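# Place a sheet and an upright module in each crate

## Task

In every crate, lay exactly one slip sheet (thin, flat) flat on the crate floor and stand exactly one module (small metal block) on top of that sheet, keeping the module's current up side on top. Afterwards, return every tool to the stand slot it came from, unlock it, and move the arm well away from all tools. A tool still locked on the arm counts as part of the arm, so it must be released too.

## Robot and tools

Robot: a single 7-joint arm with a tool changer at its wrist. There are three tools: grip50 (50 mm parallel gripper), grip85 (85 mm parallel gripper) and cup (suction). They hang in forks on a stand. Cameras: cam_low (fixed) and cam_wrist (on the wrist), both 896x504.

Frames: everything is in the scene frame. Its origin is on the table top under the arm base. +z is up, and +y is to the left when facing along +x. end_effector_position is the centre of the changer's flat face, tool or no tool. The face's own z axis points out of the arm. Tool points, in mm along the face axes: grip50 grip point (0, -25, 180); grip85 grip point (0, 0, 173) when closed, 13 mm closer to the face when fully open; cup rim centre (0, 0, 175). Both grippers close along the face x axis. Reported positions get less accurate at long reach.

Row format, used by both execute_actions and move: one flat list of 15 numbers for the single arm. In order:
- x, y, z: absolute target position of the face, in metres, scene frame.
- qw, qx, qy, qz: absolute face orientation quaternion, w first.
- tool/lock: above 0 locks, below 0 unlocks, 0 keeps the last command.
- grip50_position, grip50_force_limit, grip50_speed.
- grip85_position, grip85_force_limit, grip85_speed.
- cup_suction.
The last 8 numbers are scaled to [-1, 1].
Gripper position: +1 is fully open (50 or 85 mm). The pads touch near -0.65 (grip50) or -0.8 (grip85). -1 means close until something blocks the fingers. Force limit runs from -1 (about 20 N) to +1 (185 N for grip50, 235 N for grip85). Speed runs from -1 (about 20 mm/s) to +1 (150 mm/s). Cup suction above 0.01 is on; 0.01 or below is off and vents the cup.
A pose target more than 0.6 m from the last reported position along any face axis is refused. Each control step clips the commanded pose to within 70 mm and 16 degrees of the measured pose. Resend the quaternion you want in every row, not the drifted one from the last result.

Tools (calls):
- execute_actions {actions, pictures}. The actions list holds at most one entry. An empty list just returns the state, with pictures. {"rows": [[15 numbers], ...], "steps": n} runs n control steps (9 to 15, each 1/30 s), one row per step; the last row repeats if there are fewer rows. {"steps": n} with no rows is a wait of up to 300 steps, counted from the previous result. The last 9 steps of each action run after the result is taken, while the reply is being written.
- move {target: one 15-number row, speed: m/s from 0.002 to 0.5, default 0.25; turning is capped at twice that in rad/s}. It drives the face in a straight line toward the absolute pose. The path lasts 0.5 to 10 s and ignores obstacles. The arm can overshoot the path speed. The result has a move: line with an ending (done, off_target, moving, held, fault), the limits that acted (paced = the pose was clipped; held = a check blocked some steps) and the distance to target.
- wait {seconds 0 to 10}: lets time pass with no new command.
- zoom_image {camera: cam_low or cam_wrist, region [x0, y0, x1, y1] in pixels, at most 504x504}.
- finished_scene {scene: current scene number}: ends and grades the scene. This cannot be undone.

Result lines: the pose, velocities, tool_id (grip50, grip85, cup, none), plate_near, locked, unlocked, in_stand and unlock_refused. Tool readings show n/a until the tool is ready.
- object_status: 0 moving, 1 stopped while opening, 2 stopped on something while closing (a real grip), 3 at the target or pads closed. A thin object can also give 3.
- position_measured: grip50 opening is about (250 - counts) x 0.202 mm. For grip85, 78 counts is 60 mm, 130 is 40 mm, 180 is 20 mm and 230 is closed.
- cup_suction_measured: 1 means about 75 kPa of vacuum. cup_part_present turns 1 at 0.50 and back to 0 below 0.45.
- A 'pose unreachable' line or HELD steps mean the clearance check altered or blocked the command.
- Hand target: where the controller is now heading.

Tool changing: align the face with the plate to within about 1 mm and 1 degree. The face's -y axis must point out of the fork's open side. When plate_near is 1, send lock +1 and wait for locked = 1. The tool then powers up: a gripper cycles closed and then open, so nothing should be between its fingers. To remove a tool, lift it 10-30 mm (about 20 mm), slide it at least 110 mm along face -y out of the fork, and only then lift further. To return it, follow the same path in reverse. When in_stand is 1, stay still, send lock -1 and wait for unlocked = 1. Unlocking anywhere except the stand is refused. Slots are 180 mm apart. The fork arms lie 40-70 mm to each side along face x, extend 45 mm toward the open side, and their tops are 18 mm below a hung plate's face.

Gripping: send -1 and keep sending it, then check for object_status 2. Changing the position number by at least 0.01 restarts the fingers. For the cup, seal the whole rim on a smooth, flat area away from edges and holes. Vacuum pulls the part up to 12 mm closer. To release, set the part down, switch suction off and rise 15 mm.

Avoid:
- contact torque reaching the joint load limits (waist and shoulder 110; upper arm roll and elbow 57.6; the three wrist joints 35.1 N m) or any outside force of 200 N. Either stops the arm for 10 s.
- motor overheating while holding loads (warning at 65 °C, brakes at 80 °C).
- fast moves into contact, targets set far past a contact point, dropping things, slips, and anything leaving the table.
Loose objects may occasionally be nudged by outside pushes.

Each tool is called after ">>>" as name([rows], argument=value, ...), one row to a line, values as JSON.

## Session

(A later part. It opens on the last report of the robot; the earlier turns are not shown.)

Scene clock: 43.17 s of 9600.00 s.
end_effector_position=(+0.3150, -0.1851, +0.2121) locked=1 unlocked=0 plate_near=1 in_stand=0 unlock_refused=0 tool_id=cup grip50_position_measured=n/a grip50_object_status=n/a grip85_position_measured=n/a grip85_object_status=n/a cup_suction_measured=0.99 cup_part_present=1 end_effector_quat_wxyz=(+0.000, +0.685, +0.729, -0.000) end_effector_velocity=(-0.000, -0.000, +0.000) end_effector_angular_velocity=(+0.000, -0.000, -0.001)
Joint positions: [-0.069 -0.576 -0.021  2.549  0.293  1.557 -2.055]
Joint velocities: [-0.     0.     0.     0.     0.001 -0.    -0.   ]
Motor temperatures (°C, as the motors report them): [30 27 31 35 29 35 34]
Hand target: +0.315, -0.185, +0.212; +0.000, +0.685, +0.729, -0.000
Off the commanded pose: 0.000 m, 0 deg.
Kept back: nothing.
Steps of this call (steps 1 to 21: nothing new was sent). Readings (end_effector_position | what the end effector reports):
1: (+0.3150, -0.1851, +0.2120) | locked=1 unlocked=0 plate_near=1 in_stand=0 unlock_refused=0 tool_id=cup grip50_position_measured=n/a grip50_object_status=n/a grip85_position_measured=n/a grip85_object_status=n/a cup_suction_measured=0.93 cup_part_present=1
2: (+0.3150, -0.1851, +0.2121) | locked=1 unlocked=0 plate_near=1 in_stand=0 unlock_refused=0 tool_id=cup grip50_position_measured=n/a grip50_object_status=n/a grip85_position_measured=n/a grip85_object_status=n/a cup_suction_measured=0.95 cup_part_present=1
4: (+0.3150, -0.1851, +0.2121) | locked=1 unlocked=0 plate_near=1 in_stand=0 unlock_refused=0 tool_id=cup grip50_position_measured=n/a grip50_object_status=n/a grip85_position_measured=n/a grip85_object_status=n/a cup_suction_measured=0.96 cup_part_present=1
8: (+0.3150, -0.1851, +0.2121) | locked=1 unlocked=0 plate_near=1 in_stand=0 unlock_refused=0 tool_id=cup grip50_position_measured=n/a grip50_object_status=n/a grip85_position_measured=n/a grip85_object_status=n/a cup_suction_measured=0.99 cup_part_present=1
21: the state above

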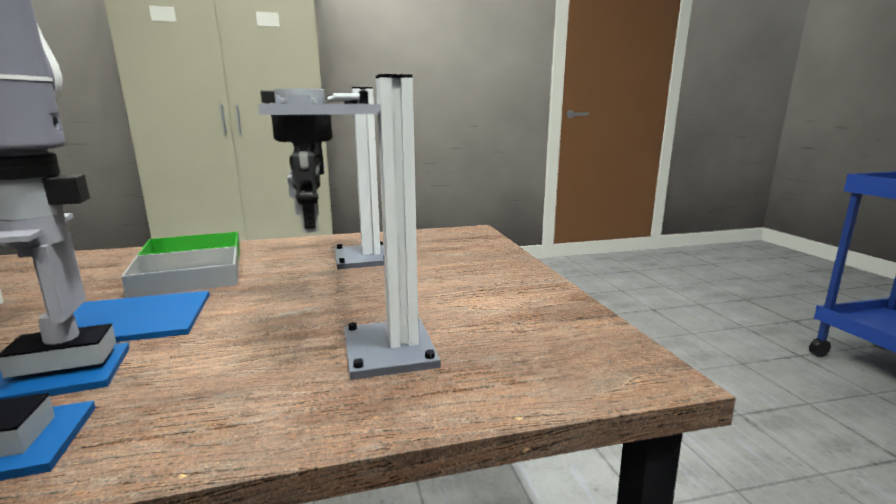

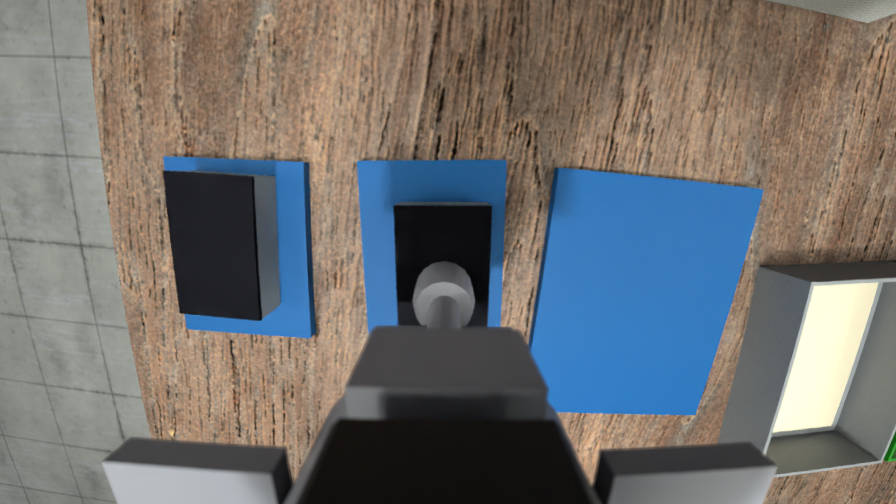

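>>> move(target=[0.365,-0.15,0.28,0,0.685,0.729,0,0,1,0,0,1,0,0,1], speed=0.08)

>>> move(target=[0.369,0.305,0.28,0,0.669,0.743,0,0,1,0,0,1,0,0,1], speed=0.15)

>>> move(target=[0.369,0.305,0.22,0,0.669,0.743,0,0,1,0,0,1,0,0,1], speed=0.08)

>>> move(target=[0.369,0.305,0.204,0,0.669,0.743,0,0,1,0,0,1,0,0,1], speed=0.015)

Scene clock: 44.97 s of 9600.00 s.
end_effector_position=(+0.3652, -0.1498, +0.2797) locked=1 unlocked=0 plate_near=1 in_stand=0 unlock_refused=0 tool_id=cup grip50_position_measured=n/a grip50_object_status=n/a grip85_position_measured=n/a grip85_object_status=n/a cup_suction_measured=0.99 cup_part_present=1 end_effector_quat_wxyz=(-0.000, +0.685, +0.729, +0.000) end_effector_velocity=(-0.000, -0.000, -0.000) end_effector_angular_velocity=(-0.000, +0.001, -0.001)
Joint positions: [ 0.158 -0.318 -0.176  2.541  0.174  1.283 -1.851]
Joint velocities: [-0.001 -0.     0.     0.    -0.    -0.     0.   ]
Motor temperatures (°C, as the motors report them): [30 27 31 35 29 35 34]
Hand target: +0.365, -0.150, +0.280; -0.000, +0.685, +0.729, +0.001
Off the commanded pose: 0.000 m, 0 deg.
Kept back: nothing.
move: done

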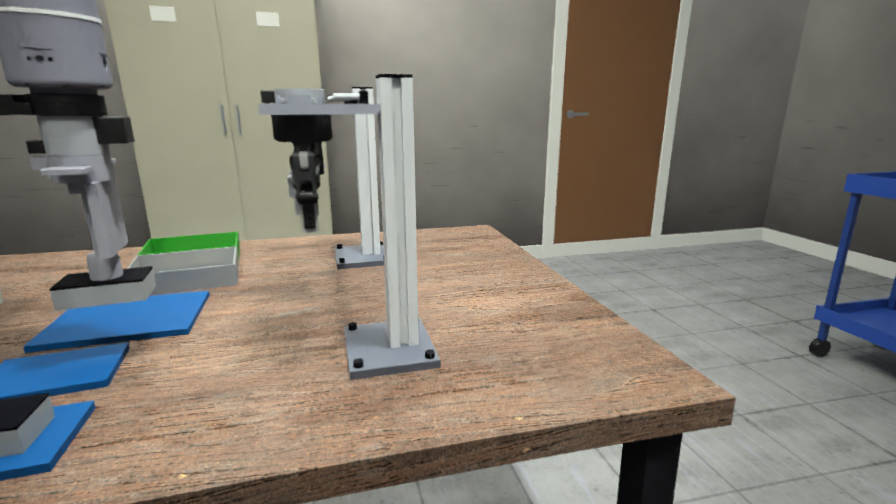

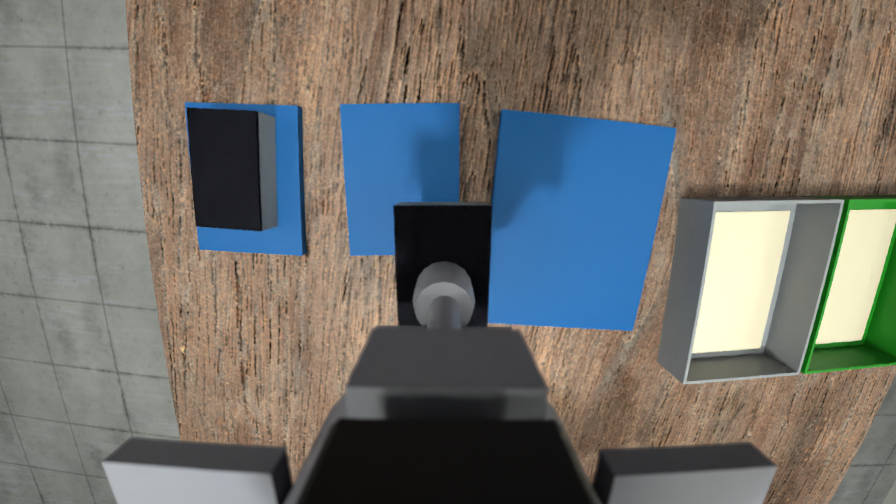

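Scene clock: 48.30 s of 9600.00 s.
end_effector_position=(+0.3697, +0.3043, +0.2797) locked=1 unlocked=0 plate_near=1 in_stand=0 unlock_refused=0 tool_id=cup grip50_position_measured=n/a grip50_object_status=n/a grip85_position_measured=n/a grip85_object_status=n/a cup_suction_measured=0.99 cup_part_present=1 end_effector_quat_wxyz=(+0.001, +0.669, +0.743, -0.001) end_effector_velocity=(+0.000, -0.000, +0.000) end_effector_angular_velocity=(+0.001, -0.001, -0.001)
Joint positions: [ 1.037 -0.443 -0.059  2.298  0.043  1.164 -0.774]
Joint velocities: [-0.001  0.001  0.    -0.    -0.     0.    -0.   ]
Motor temperatures (°C, as the motors report them): [30 27 31 35 29 35 34]
Hand target: +0.370, +0.304, +0.280; +0.001, +0.669, +0.743, -0.000
Off the commanded pose: 0.001 m, 0 deg.
Kept back: nothing.
move: done

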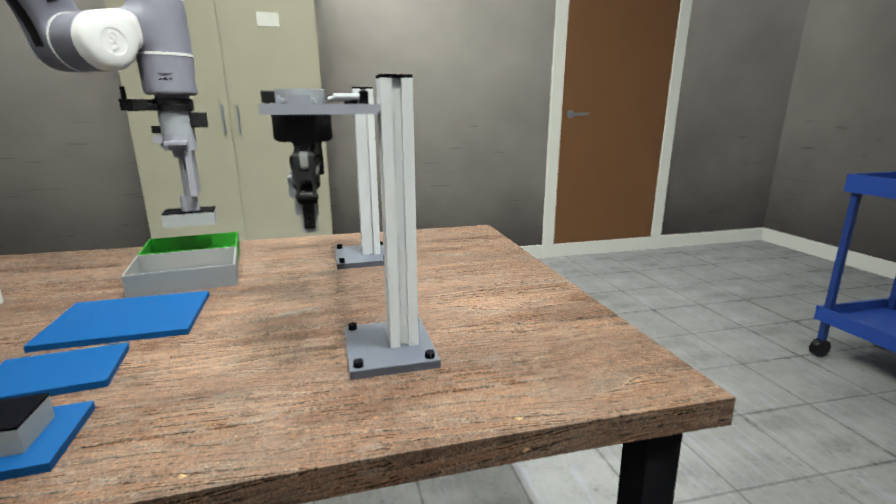

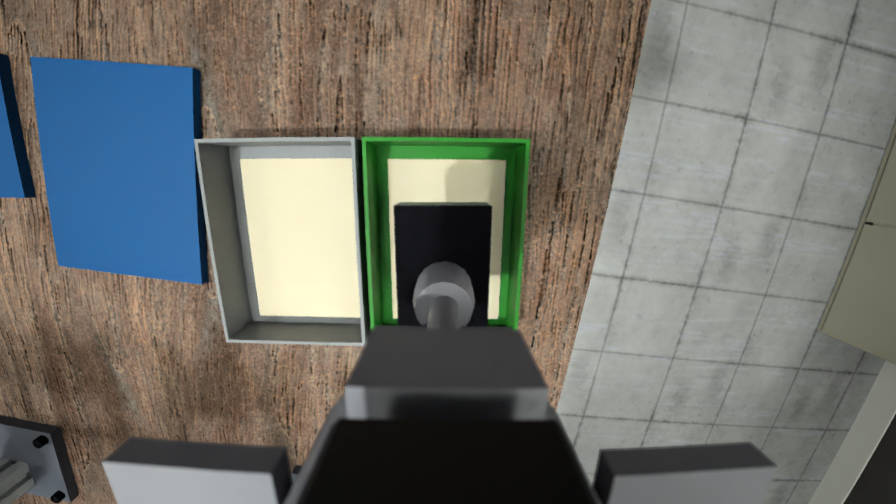

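Scene clock: 49.33 s of 9600.00 s.
end_effector_position=(+0.3690, +0.3048, +0.2200) locked=1 unlocked=0 plate_near=1 in_stand=0 unlock_refused=0 tool_id=cup grip50_position_measured=n/a grip50_object_status=n/a grip85_position_measured=n/a grip85_object_status=n/a cup_suction_measured=0.99 cup_part_present=1 end_effector_quat_wxyz=(+0.000, +0.669, +0.743, -0.000) end_effector_velocity=(+0.000, -0.000, +0.000) end_effector_angular_velocity=(+0.000, -0.000, +0.000)
Joint positions: [ 1.027 -0.618 -0.041  2.277  0.067  1.319 -0.789]
Joint velocities: [-0.     0.001  0.     0.     0.    -0.    -0.001]
Motor temperatures (°C, as the motors report them): [30 27 31 35 29 35 34]
Hand target: +0.369, +0.305, +0.220; +0.000, +0.669, +0.743, +0.000
Off the commanded pose: 0.000 m, 0 deg.
Kept back: nothing.
move: done

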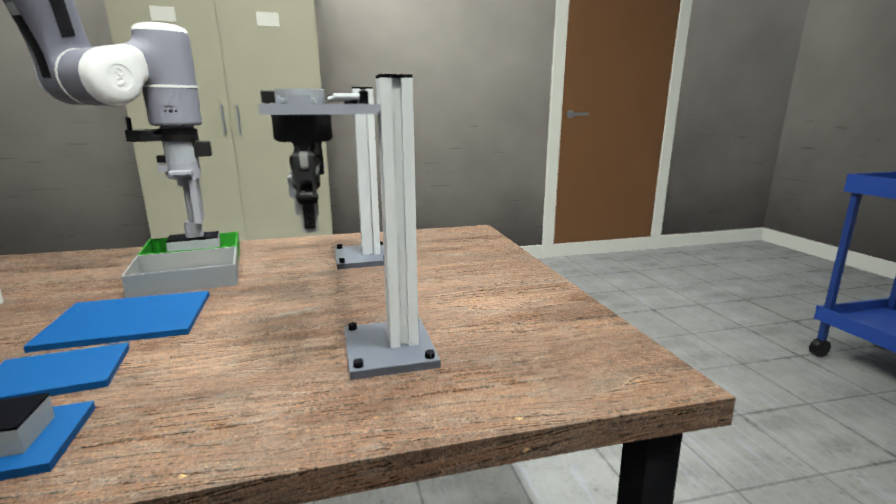

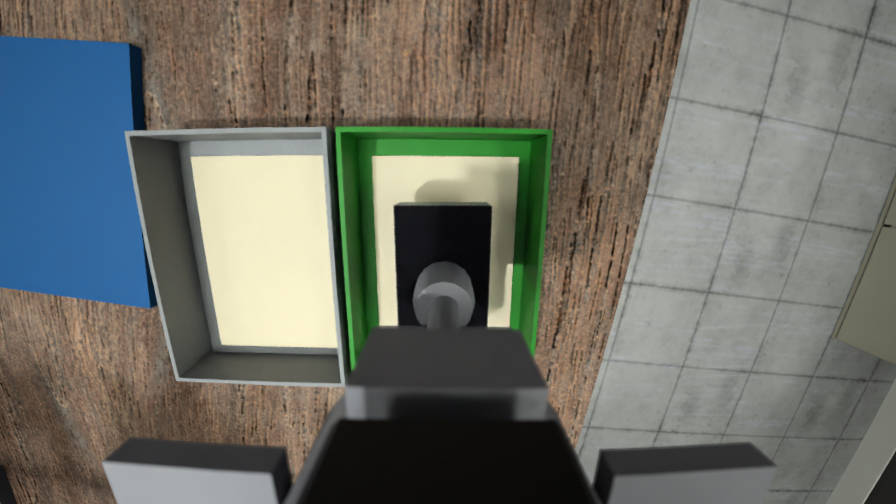

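Scene clock: 50.63 s of 9600.00 s.
end_effector_position=(+0.3689, +0.3049, +0.2039) locked=1 unlocked=0 plate_near=1 in_stand=0 unlock_refused=0 tool_id=cup grip50_position_measured=n/a grip50_object_status=n/a grip85_position_measured=n/a grip85_object_status=n/a cup_suction_measured=0.99 cup_part_present=1 end_effector_quat_wxyz=(+0.000, +0.669, +0.743, -0.000) end_effector_velocity=(-0.000, -0.000, +0.000) end_effector_angular_velocity=(-0.000, +0.000, -0.000)
Joint positions: [ 1.02  -0.666 -0.034  2.267  0.068  1.357 -0.791]
Joint velocities: [ 0.  0.  0.  0.  0. -0.  0.]
Motor temperatures (°C, as the motors report them): [30 27 31 35 29 35 34]
Hand target: +0.369, +0.305, +0.204; +0.000, +0.669, +0.743, +0.000
Off the commanded pose: 0.000 m, 0 deg.
Kept back: nothing.
move: done

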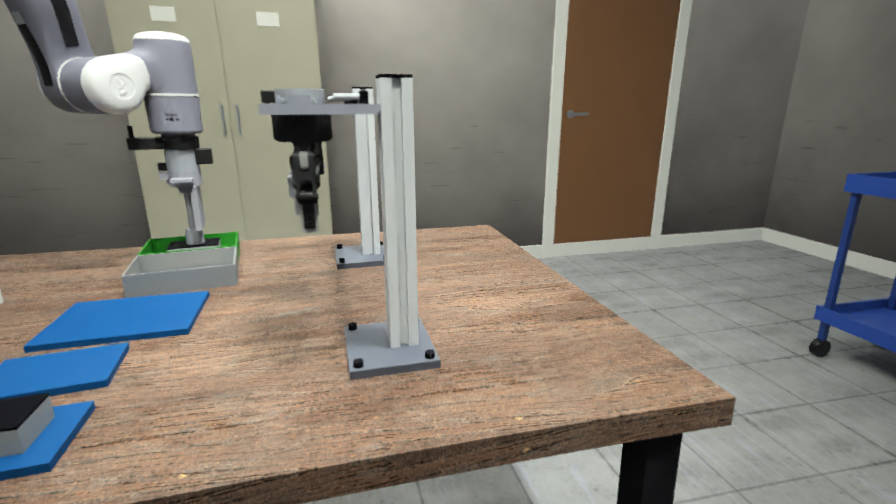

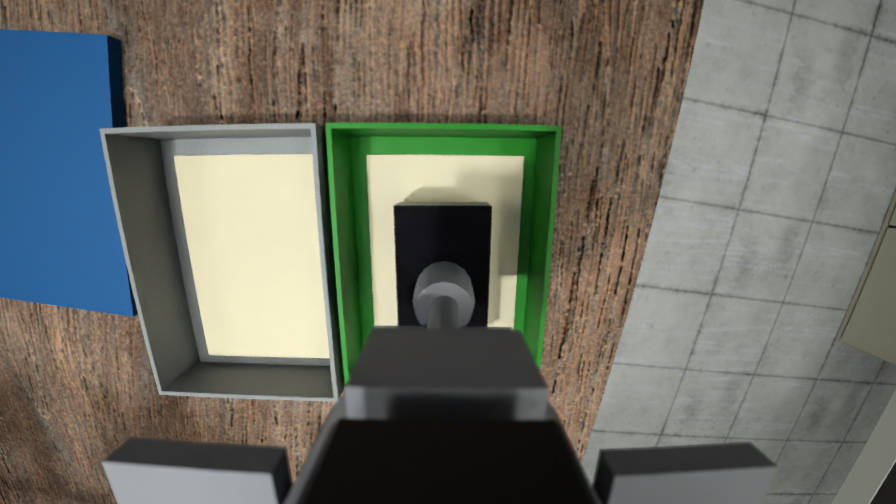

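>>> move(target=[0.369,0.305,0.201,0,0.669,0.743,0,0,1,0,0,1,0,0,1], speed=0.01)

>>> move(target=[0.369,0.305,0.208,0,0.669,0.743,0,0,1,0,0,1,0,0,0], speed=0.007)

>>> move(target=[0.369,0.305,0.26,0,0.669,0.743,0,0,1,0,0,1,0,0,0])

>>> move(target=[0.37,-0.12,0.26,0,0.685,0.729,0,0,1,0,0,1,0,0,0])

>>> move(target=[0.304,-0.338,0.235,0,0.685,0.729,0,0,1,0,0,1,0,0,0])

>>> move(target=[0.304,-0.338,0.212,0,0.685,0.729,0,0,1,0,0,1,0,0,1], speed=0.03)

Scene clock: 51.77 s of 9600.00 s.
end_effector_position=(+0.3689, +0.3049, +0.2009) locked=1 unlocked=0 plate_near=1 in_stand=0 unlock_refused=0 tool_id=cup grip50_position_measured=n/a grip50_object_status=n/a grip85_position_measured=n/a grip85_object_status=n/a cup_suction_measured=0.99 cup_part_present=1 end_effector_quat_wxyz=(+0.000, +0.669, +0.743, -0.000) end_effector_velocity=(-0.000, -0.000, -0.000) end_effector_angular_velocity=(-0.001, +0.000, -0.001)
Joint positions: [ 1.019 -0.675 -0.033  2.265  0.068  1.364 -0.791]
Joint velocities: [-0. -0.  0.  0.  0.  0.  0.]
Motor temperatures (°C, as the motors report them): [30 27 31 35 29 35 34]
Hand target: +0.369, +0.305, +0.201; +0.000, +0.669, +0.743, -0.000
Off the commanded pose: 0.000 m, 0 deg.
Kept back: nothing.
move: done

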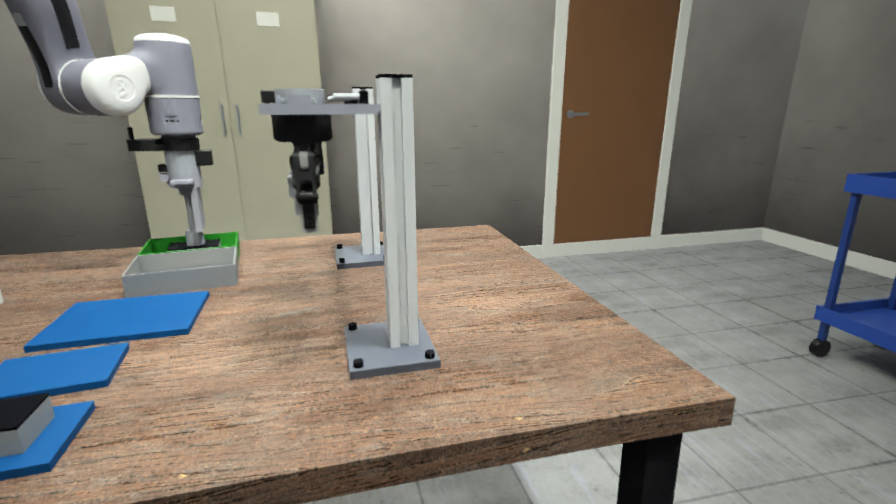

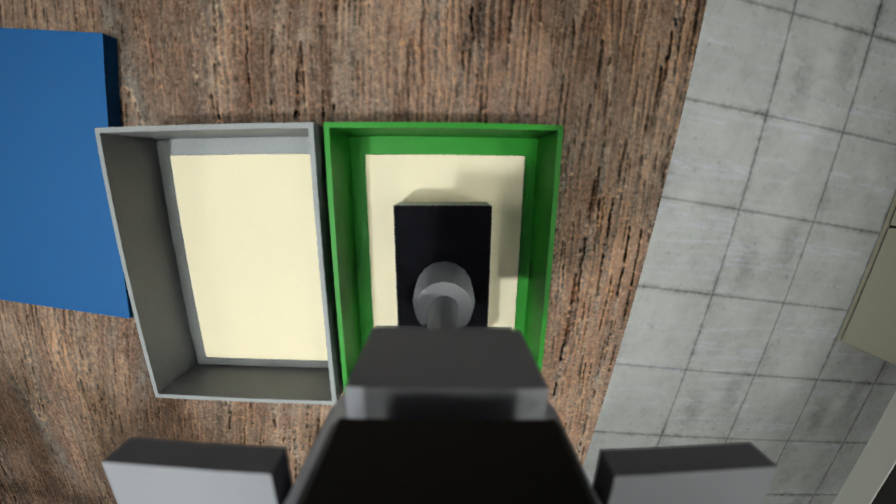

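Scene clock: 53.00 s of 9600.00 s.
end_effector_position=(+0.3691, +0.3051, +0.2081) locked=1 unlocked=0 plate_near=1 in_stand=0 unlock_refused=0 tool_id=cup grip50_position_measured=n/a grip50_object_status=n/a grip85_position_measured=n/a grip85_object_status=n/a cup_suction_measured=0.00 cup_part_present=0 end_effector_quat_wxyz=(-0.000, +0.669, +0.743, +0.000) end_effector_velocity=(+0.000, -0.000, +0.000) end_effector_angular_velocity=(+0.000, -0.000, -0.001)
Joint positions: [ 1.021 -0.654 -0.035  2.269  0.068  1.348 -0.791]
Joint velocities: [-0.     0.    -0.    -0.     0.001  0.     0.   ]
Motor temperatures (°C, as the motors report them): [30 27 31 35 29 35 34]
Hand target: +0.369, +0.305, +0.208; -0.000, +0.669, +0.743, -0.000
Off the commanded pose: 0.000 m, 0 deg.
Kept back: nothing.
move: done

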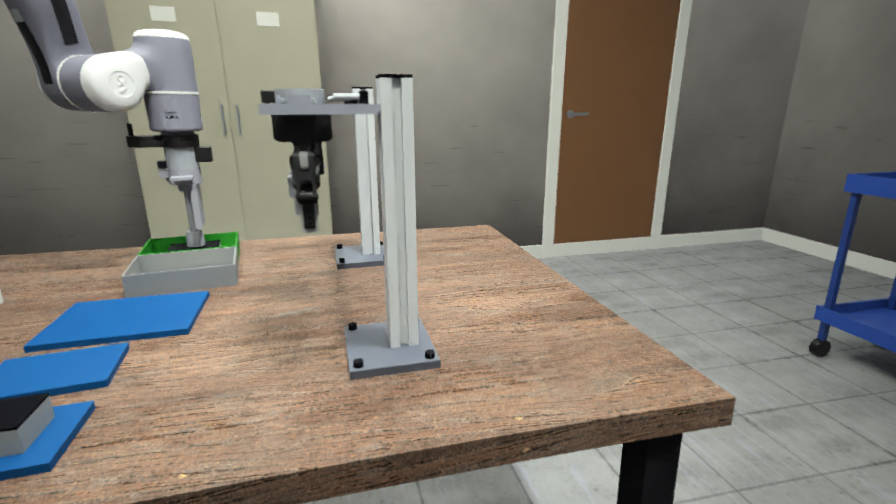

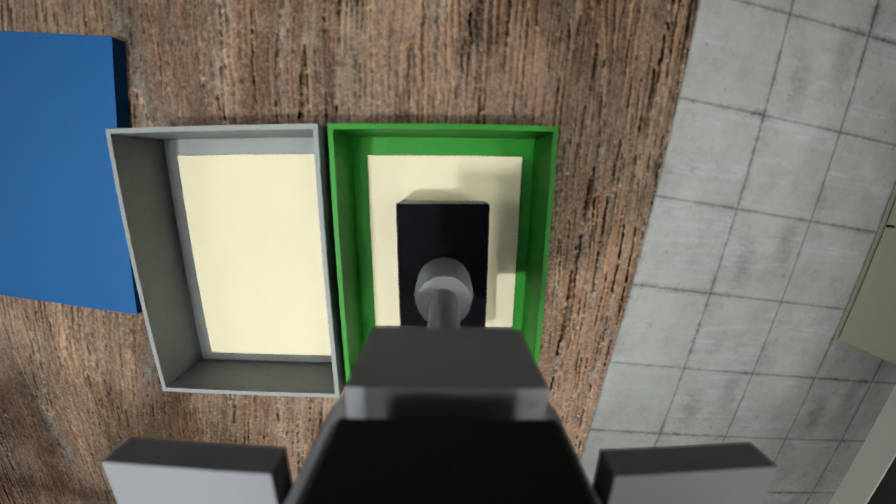

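Scene clock: 53.70 s of 9600.00 s.
end_effector_position=(+0.3690, +0.3051, +0.2599) locked=1 unlocked=0 plate_near=1 in_stand=0 unlock_refused=0 tool_id=cup grip50_position_measured=n/a grip50_object_status=n/a grip85_position_measured=n/a grip85_object_status=n/a cup_suction_measured=0.00 cup_part_present=0 end_effector_quat_wxyz=(-0.000, +0.669, +0.743, -0.000) end_effector_velocity=(+0.000, -0.000, -0.001) end_effector_angular_velocity=(-0.001, +0.001, -0.001)
Joint positions: [ 1.029 -0.5   -0.048  2.294  0.051  1.218 -0.778]
Joint velocities: [-0.    -0.001 -0.     0.     0.001  0.    -0.   ]
Motor temperatures (°C, as the motors report them): [30 27 31 35 29 35 34]
Hand target: +0.369, +0.305, +0.260; -0.000, +0.669, +0.743, -0.000
Off the commanded pose: 0.000 m, 0 deg.
Kept back: nothing.
move: done

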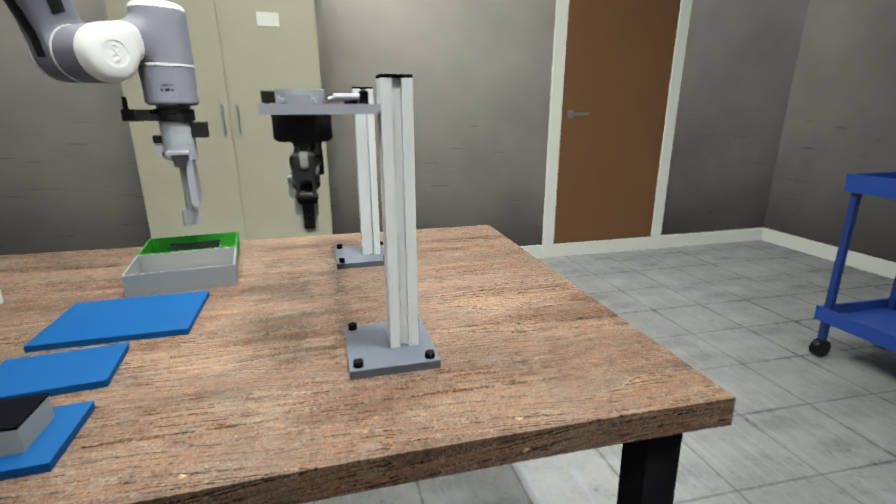

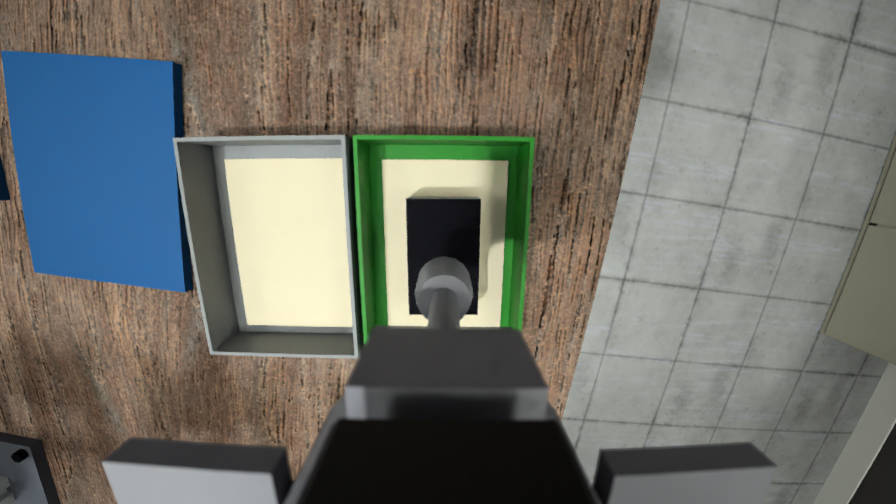

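Scene clock: 55.80 s of 9600.00 s.
end_effector_position=(+0.3691, -0.1195, +0.2602) locked=1 unlocked=0 plate_near=1 in_stand=0 unlock_refused=0 tool_id=cup grip50_position_measured=n/a grip50_object_status=n/a grip85_position_measured=n/a grip85_object_status=n/a cup_suction_measured=0.00 cup_part_present=0 end_effector_quat_wxyz=(-0.001, +0.685, +0.729, +0.000) end_effector_velocity=(+0.000, +0.001, +0.000) end_effector_angular_velocity=(-0.000, +0.000, +0.003)
Joint positions: [ 0.142 -0.388 -0.082  2.553  0.129  1.369 -1.734]
Joint velocities: [ 0.002  0.    -0.     0.    -0.001  0.     0.   ]
Motor temperatures (°C, as the motors report them): [30 27 31 35 29 35 34]
Hand target: +0.369, -0.119, +0.260; -0.001, +0.685, +0.729, +0.000
Off the commanded pose: 0.001 m, 0 deg.
Kept back: nothing.
move: done

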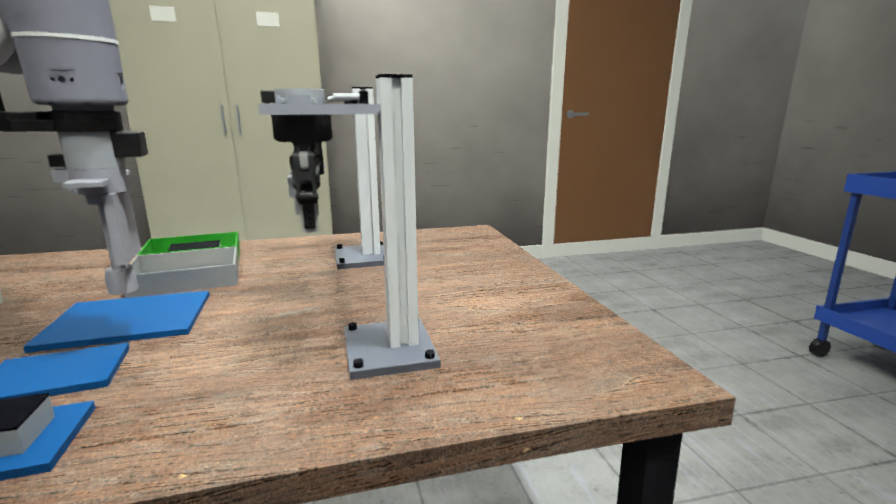

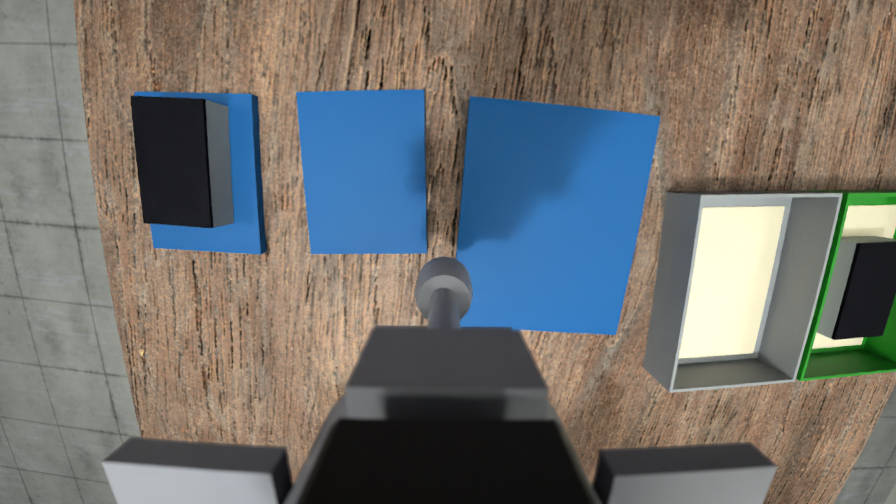

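Scene clock: 57.10 s of 9600.00 s.
end_effector_position=(+0.3038, -0.3374, +0.2349) locked=1 unlocked=0 plate_near=1 in_stand=0 unlock_refused=0 tool_id=cup grip50_position_measured=n/a grip50_object_status=n/a grip85_position_measured=n/a grip85_object_status=n/a cup_suction_measured=0.00 cup_part_present=0 end_effector_quat_wxyz=(-0.000, +0.685, +0.729, +0.000) end_effector_velocity=(+0.000, +0.000, +0.000) end_effector_angular_velocity=(+0.000, -0.000, +0.000)
Joint positions: [-0.444 -0.538 -0.073  2.354  0.138  1.323 -2.316]
Joint velocities: [ 0.001  0.     0.     0.     0.    -0.     0.   ]
Motor temperatures (°C, as the motors report them): [30 27 31 35 29 35 34]
Hand target: +0.304, -0.337, +0.235; -0.000, +0.685, +0.729, +0.000
Off the commanded pose: 0.001 m, 0 deg.
Kept back: nothing.
move: done

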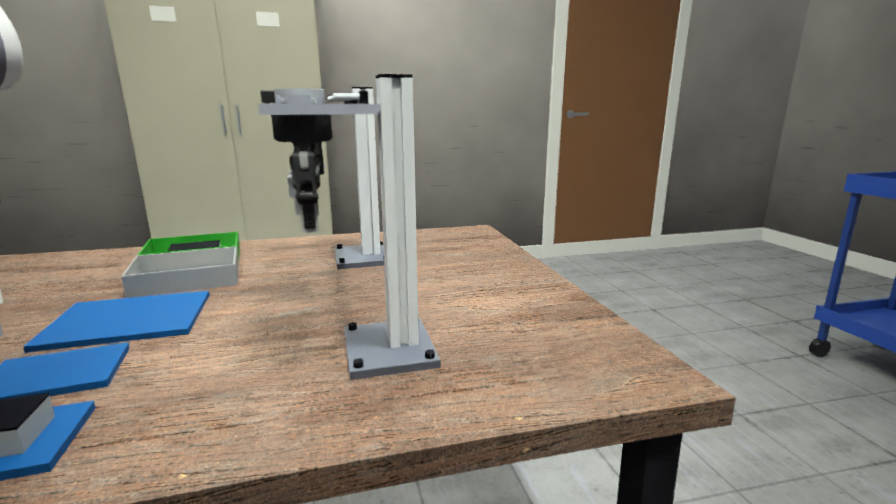

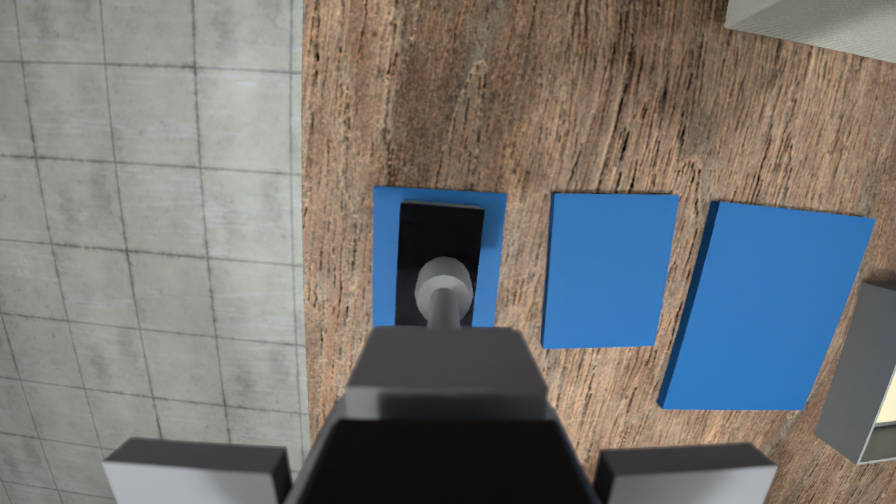

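Scene clock: 58.10 s of 9600.00 s.
end_effector_position=(+0.3039, -0.3380, +0.2120) locked=1 unlocked=0 plate_near=1 in_stand=0 unlock_refused=0 tool_id=cup grip50_position_measured=n/a grip50_object_status=n/a grip85_position_measured=n/a grip85_object_status=n/a cup_suction_measured=0.91 cup_part_present=1 end_effector_quat_wxyz=(-0.000, +0.685, +0.729, -0.000) end_effector_velocity=(+0.000, -0.000, +0.000) end_effector_angular_velocity=(-0.001, -0.001, -0.001)
Joint positions: [-0.457 -0.612 -0.057  2.338  0.148  1.382 -2.324]
Joint velocities: [-0.     0.     0.    -0.     0.     0.001  0.   ]
Motor temperatures (°C, as the motors report them): [30 27 31 35 29 35 34]
Hand target: +0.304, -0.338, +0.212; +0.000, +0.685, +0.729, -0.000
Off the commanded pose: 0.000 m, 0 deg.
Kept back: nothing.
move: done

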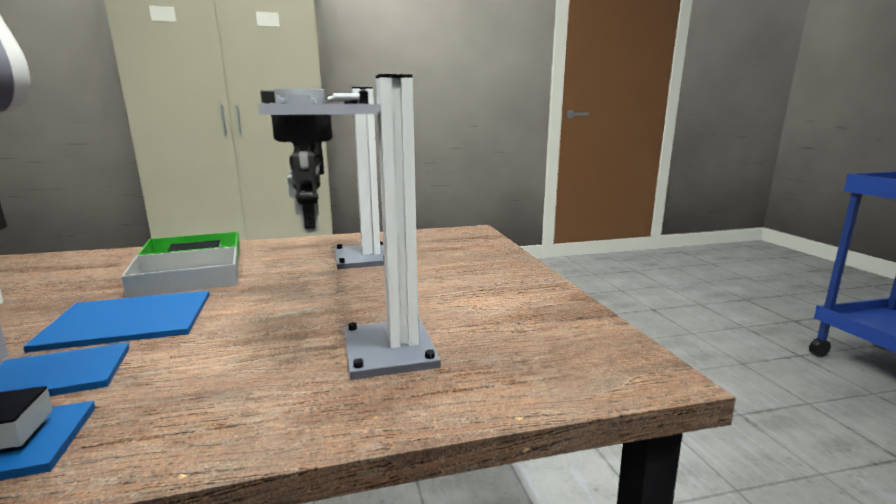

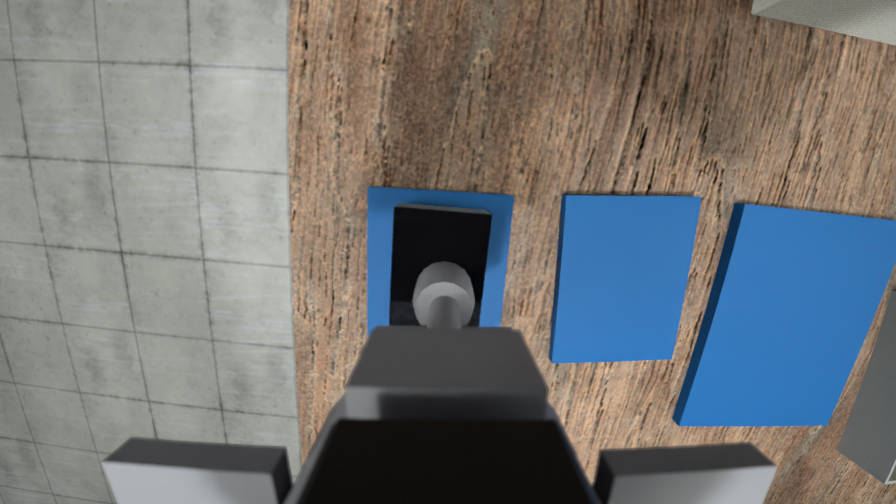

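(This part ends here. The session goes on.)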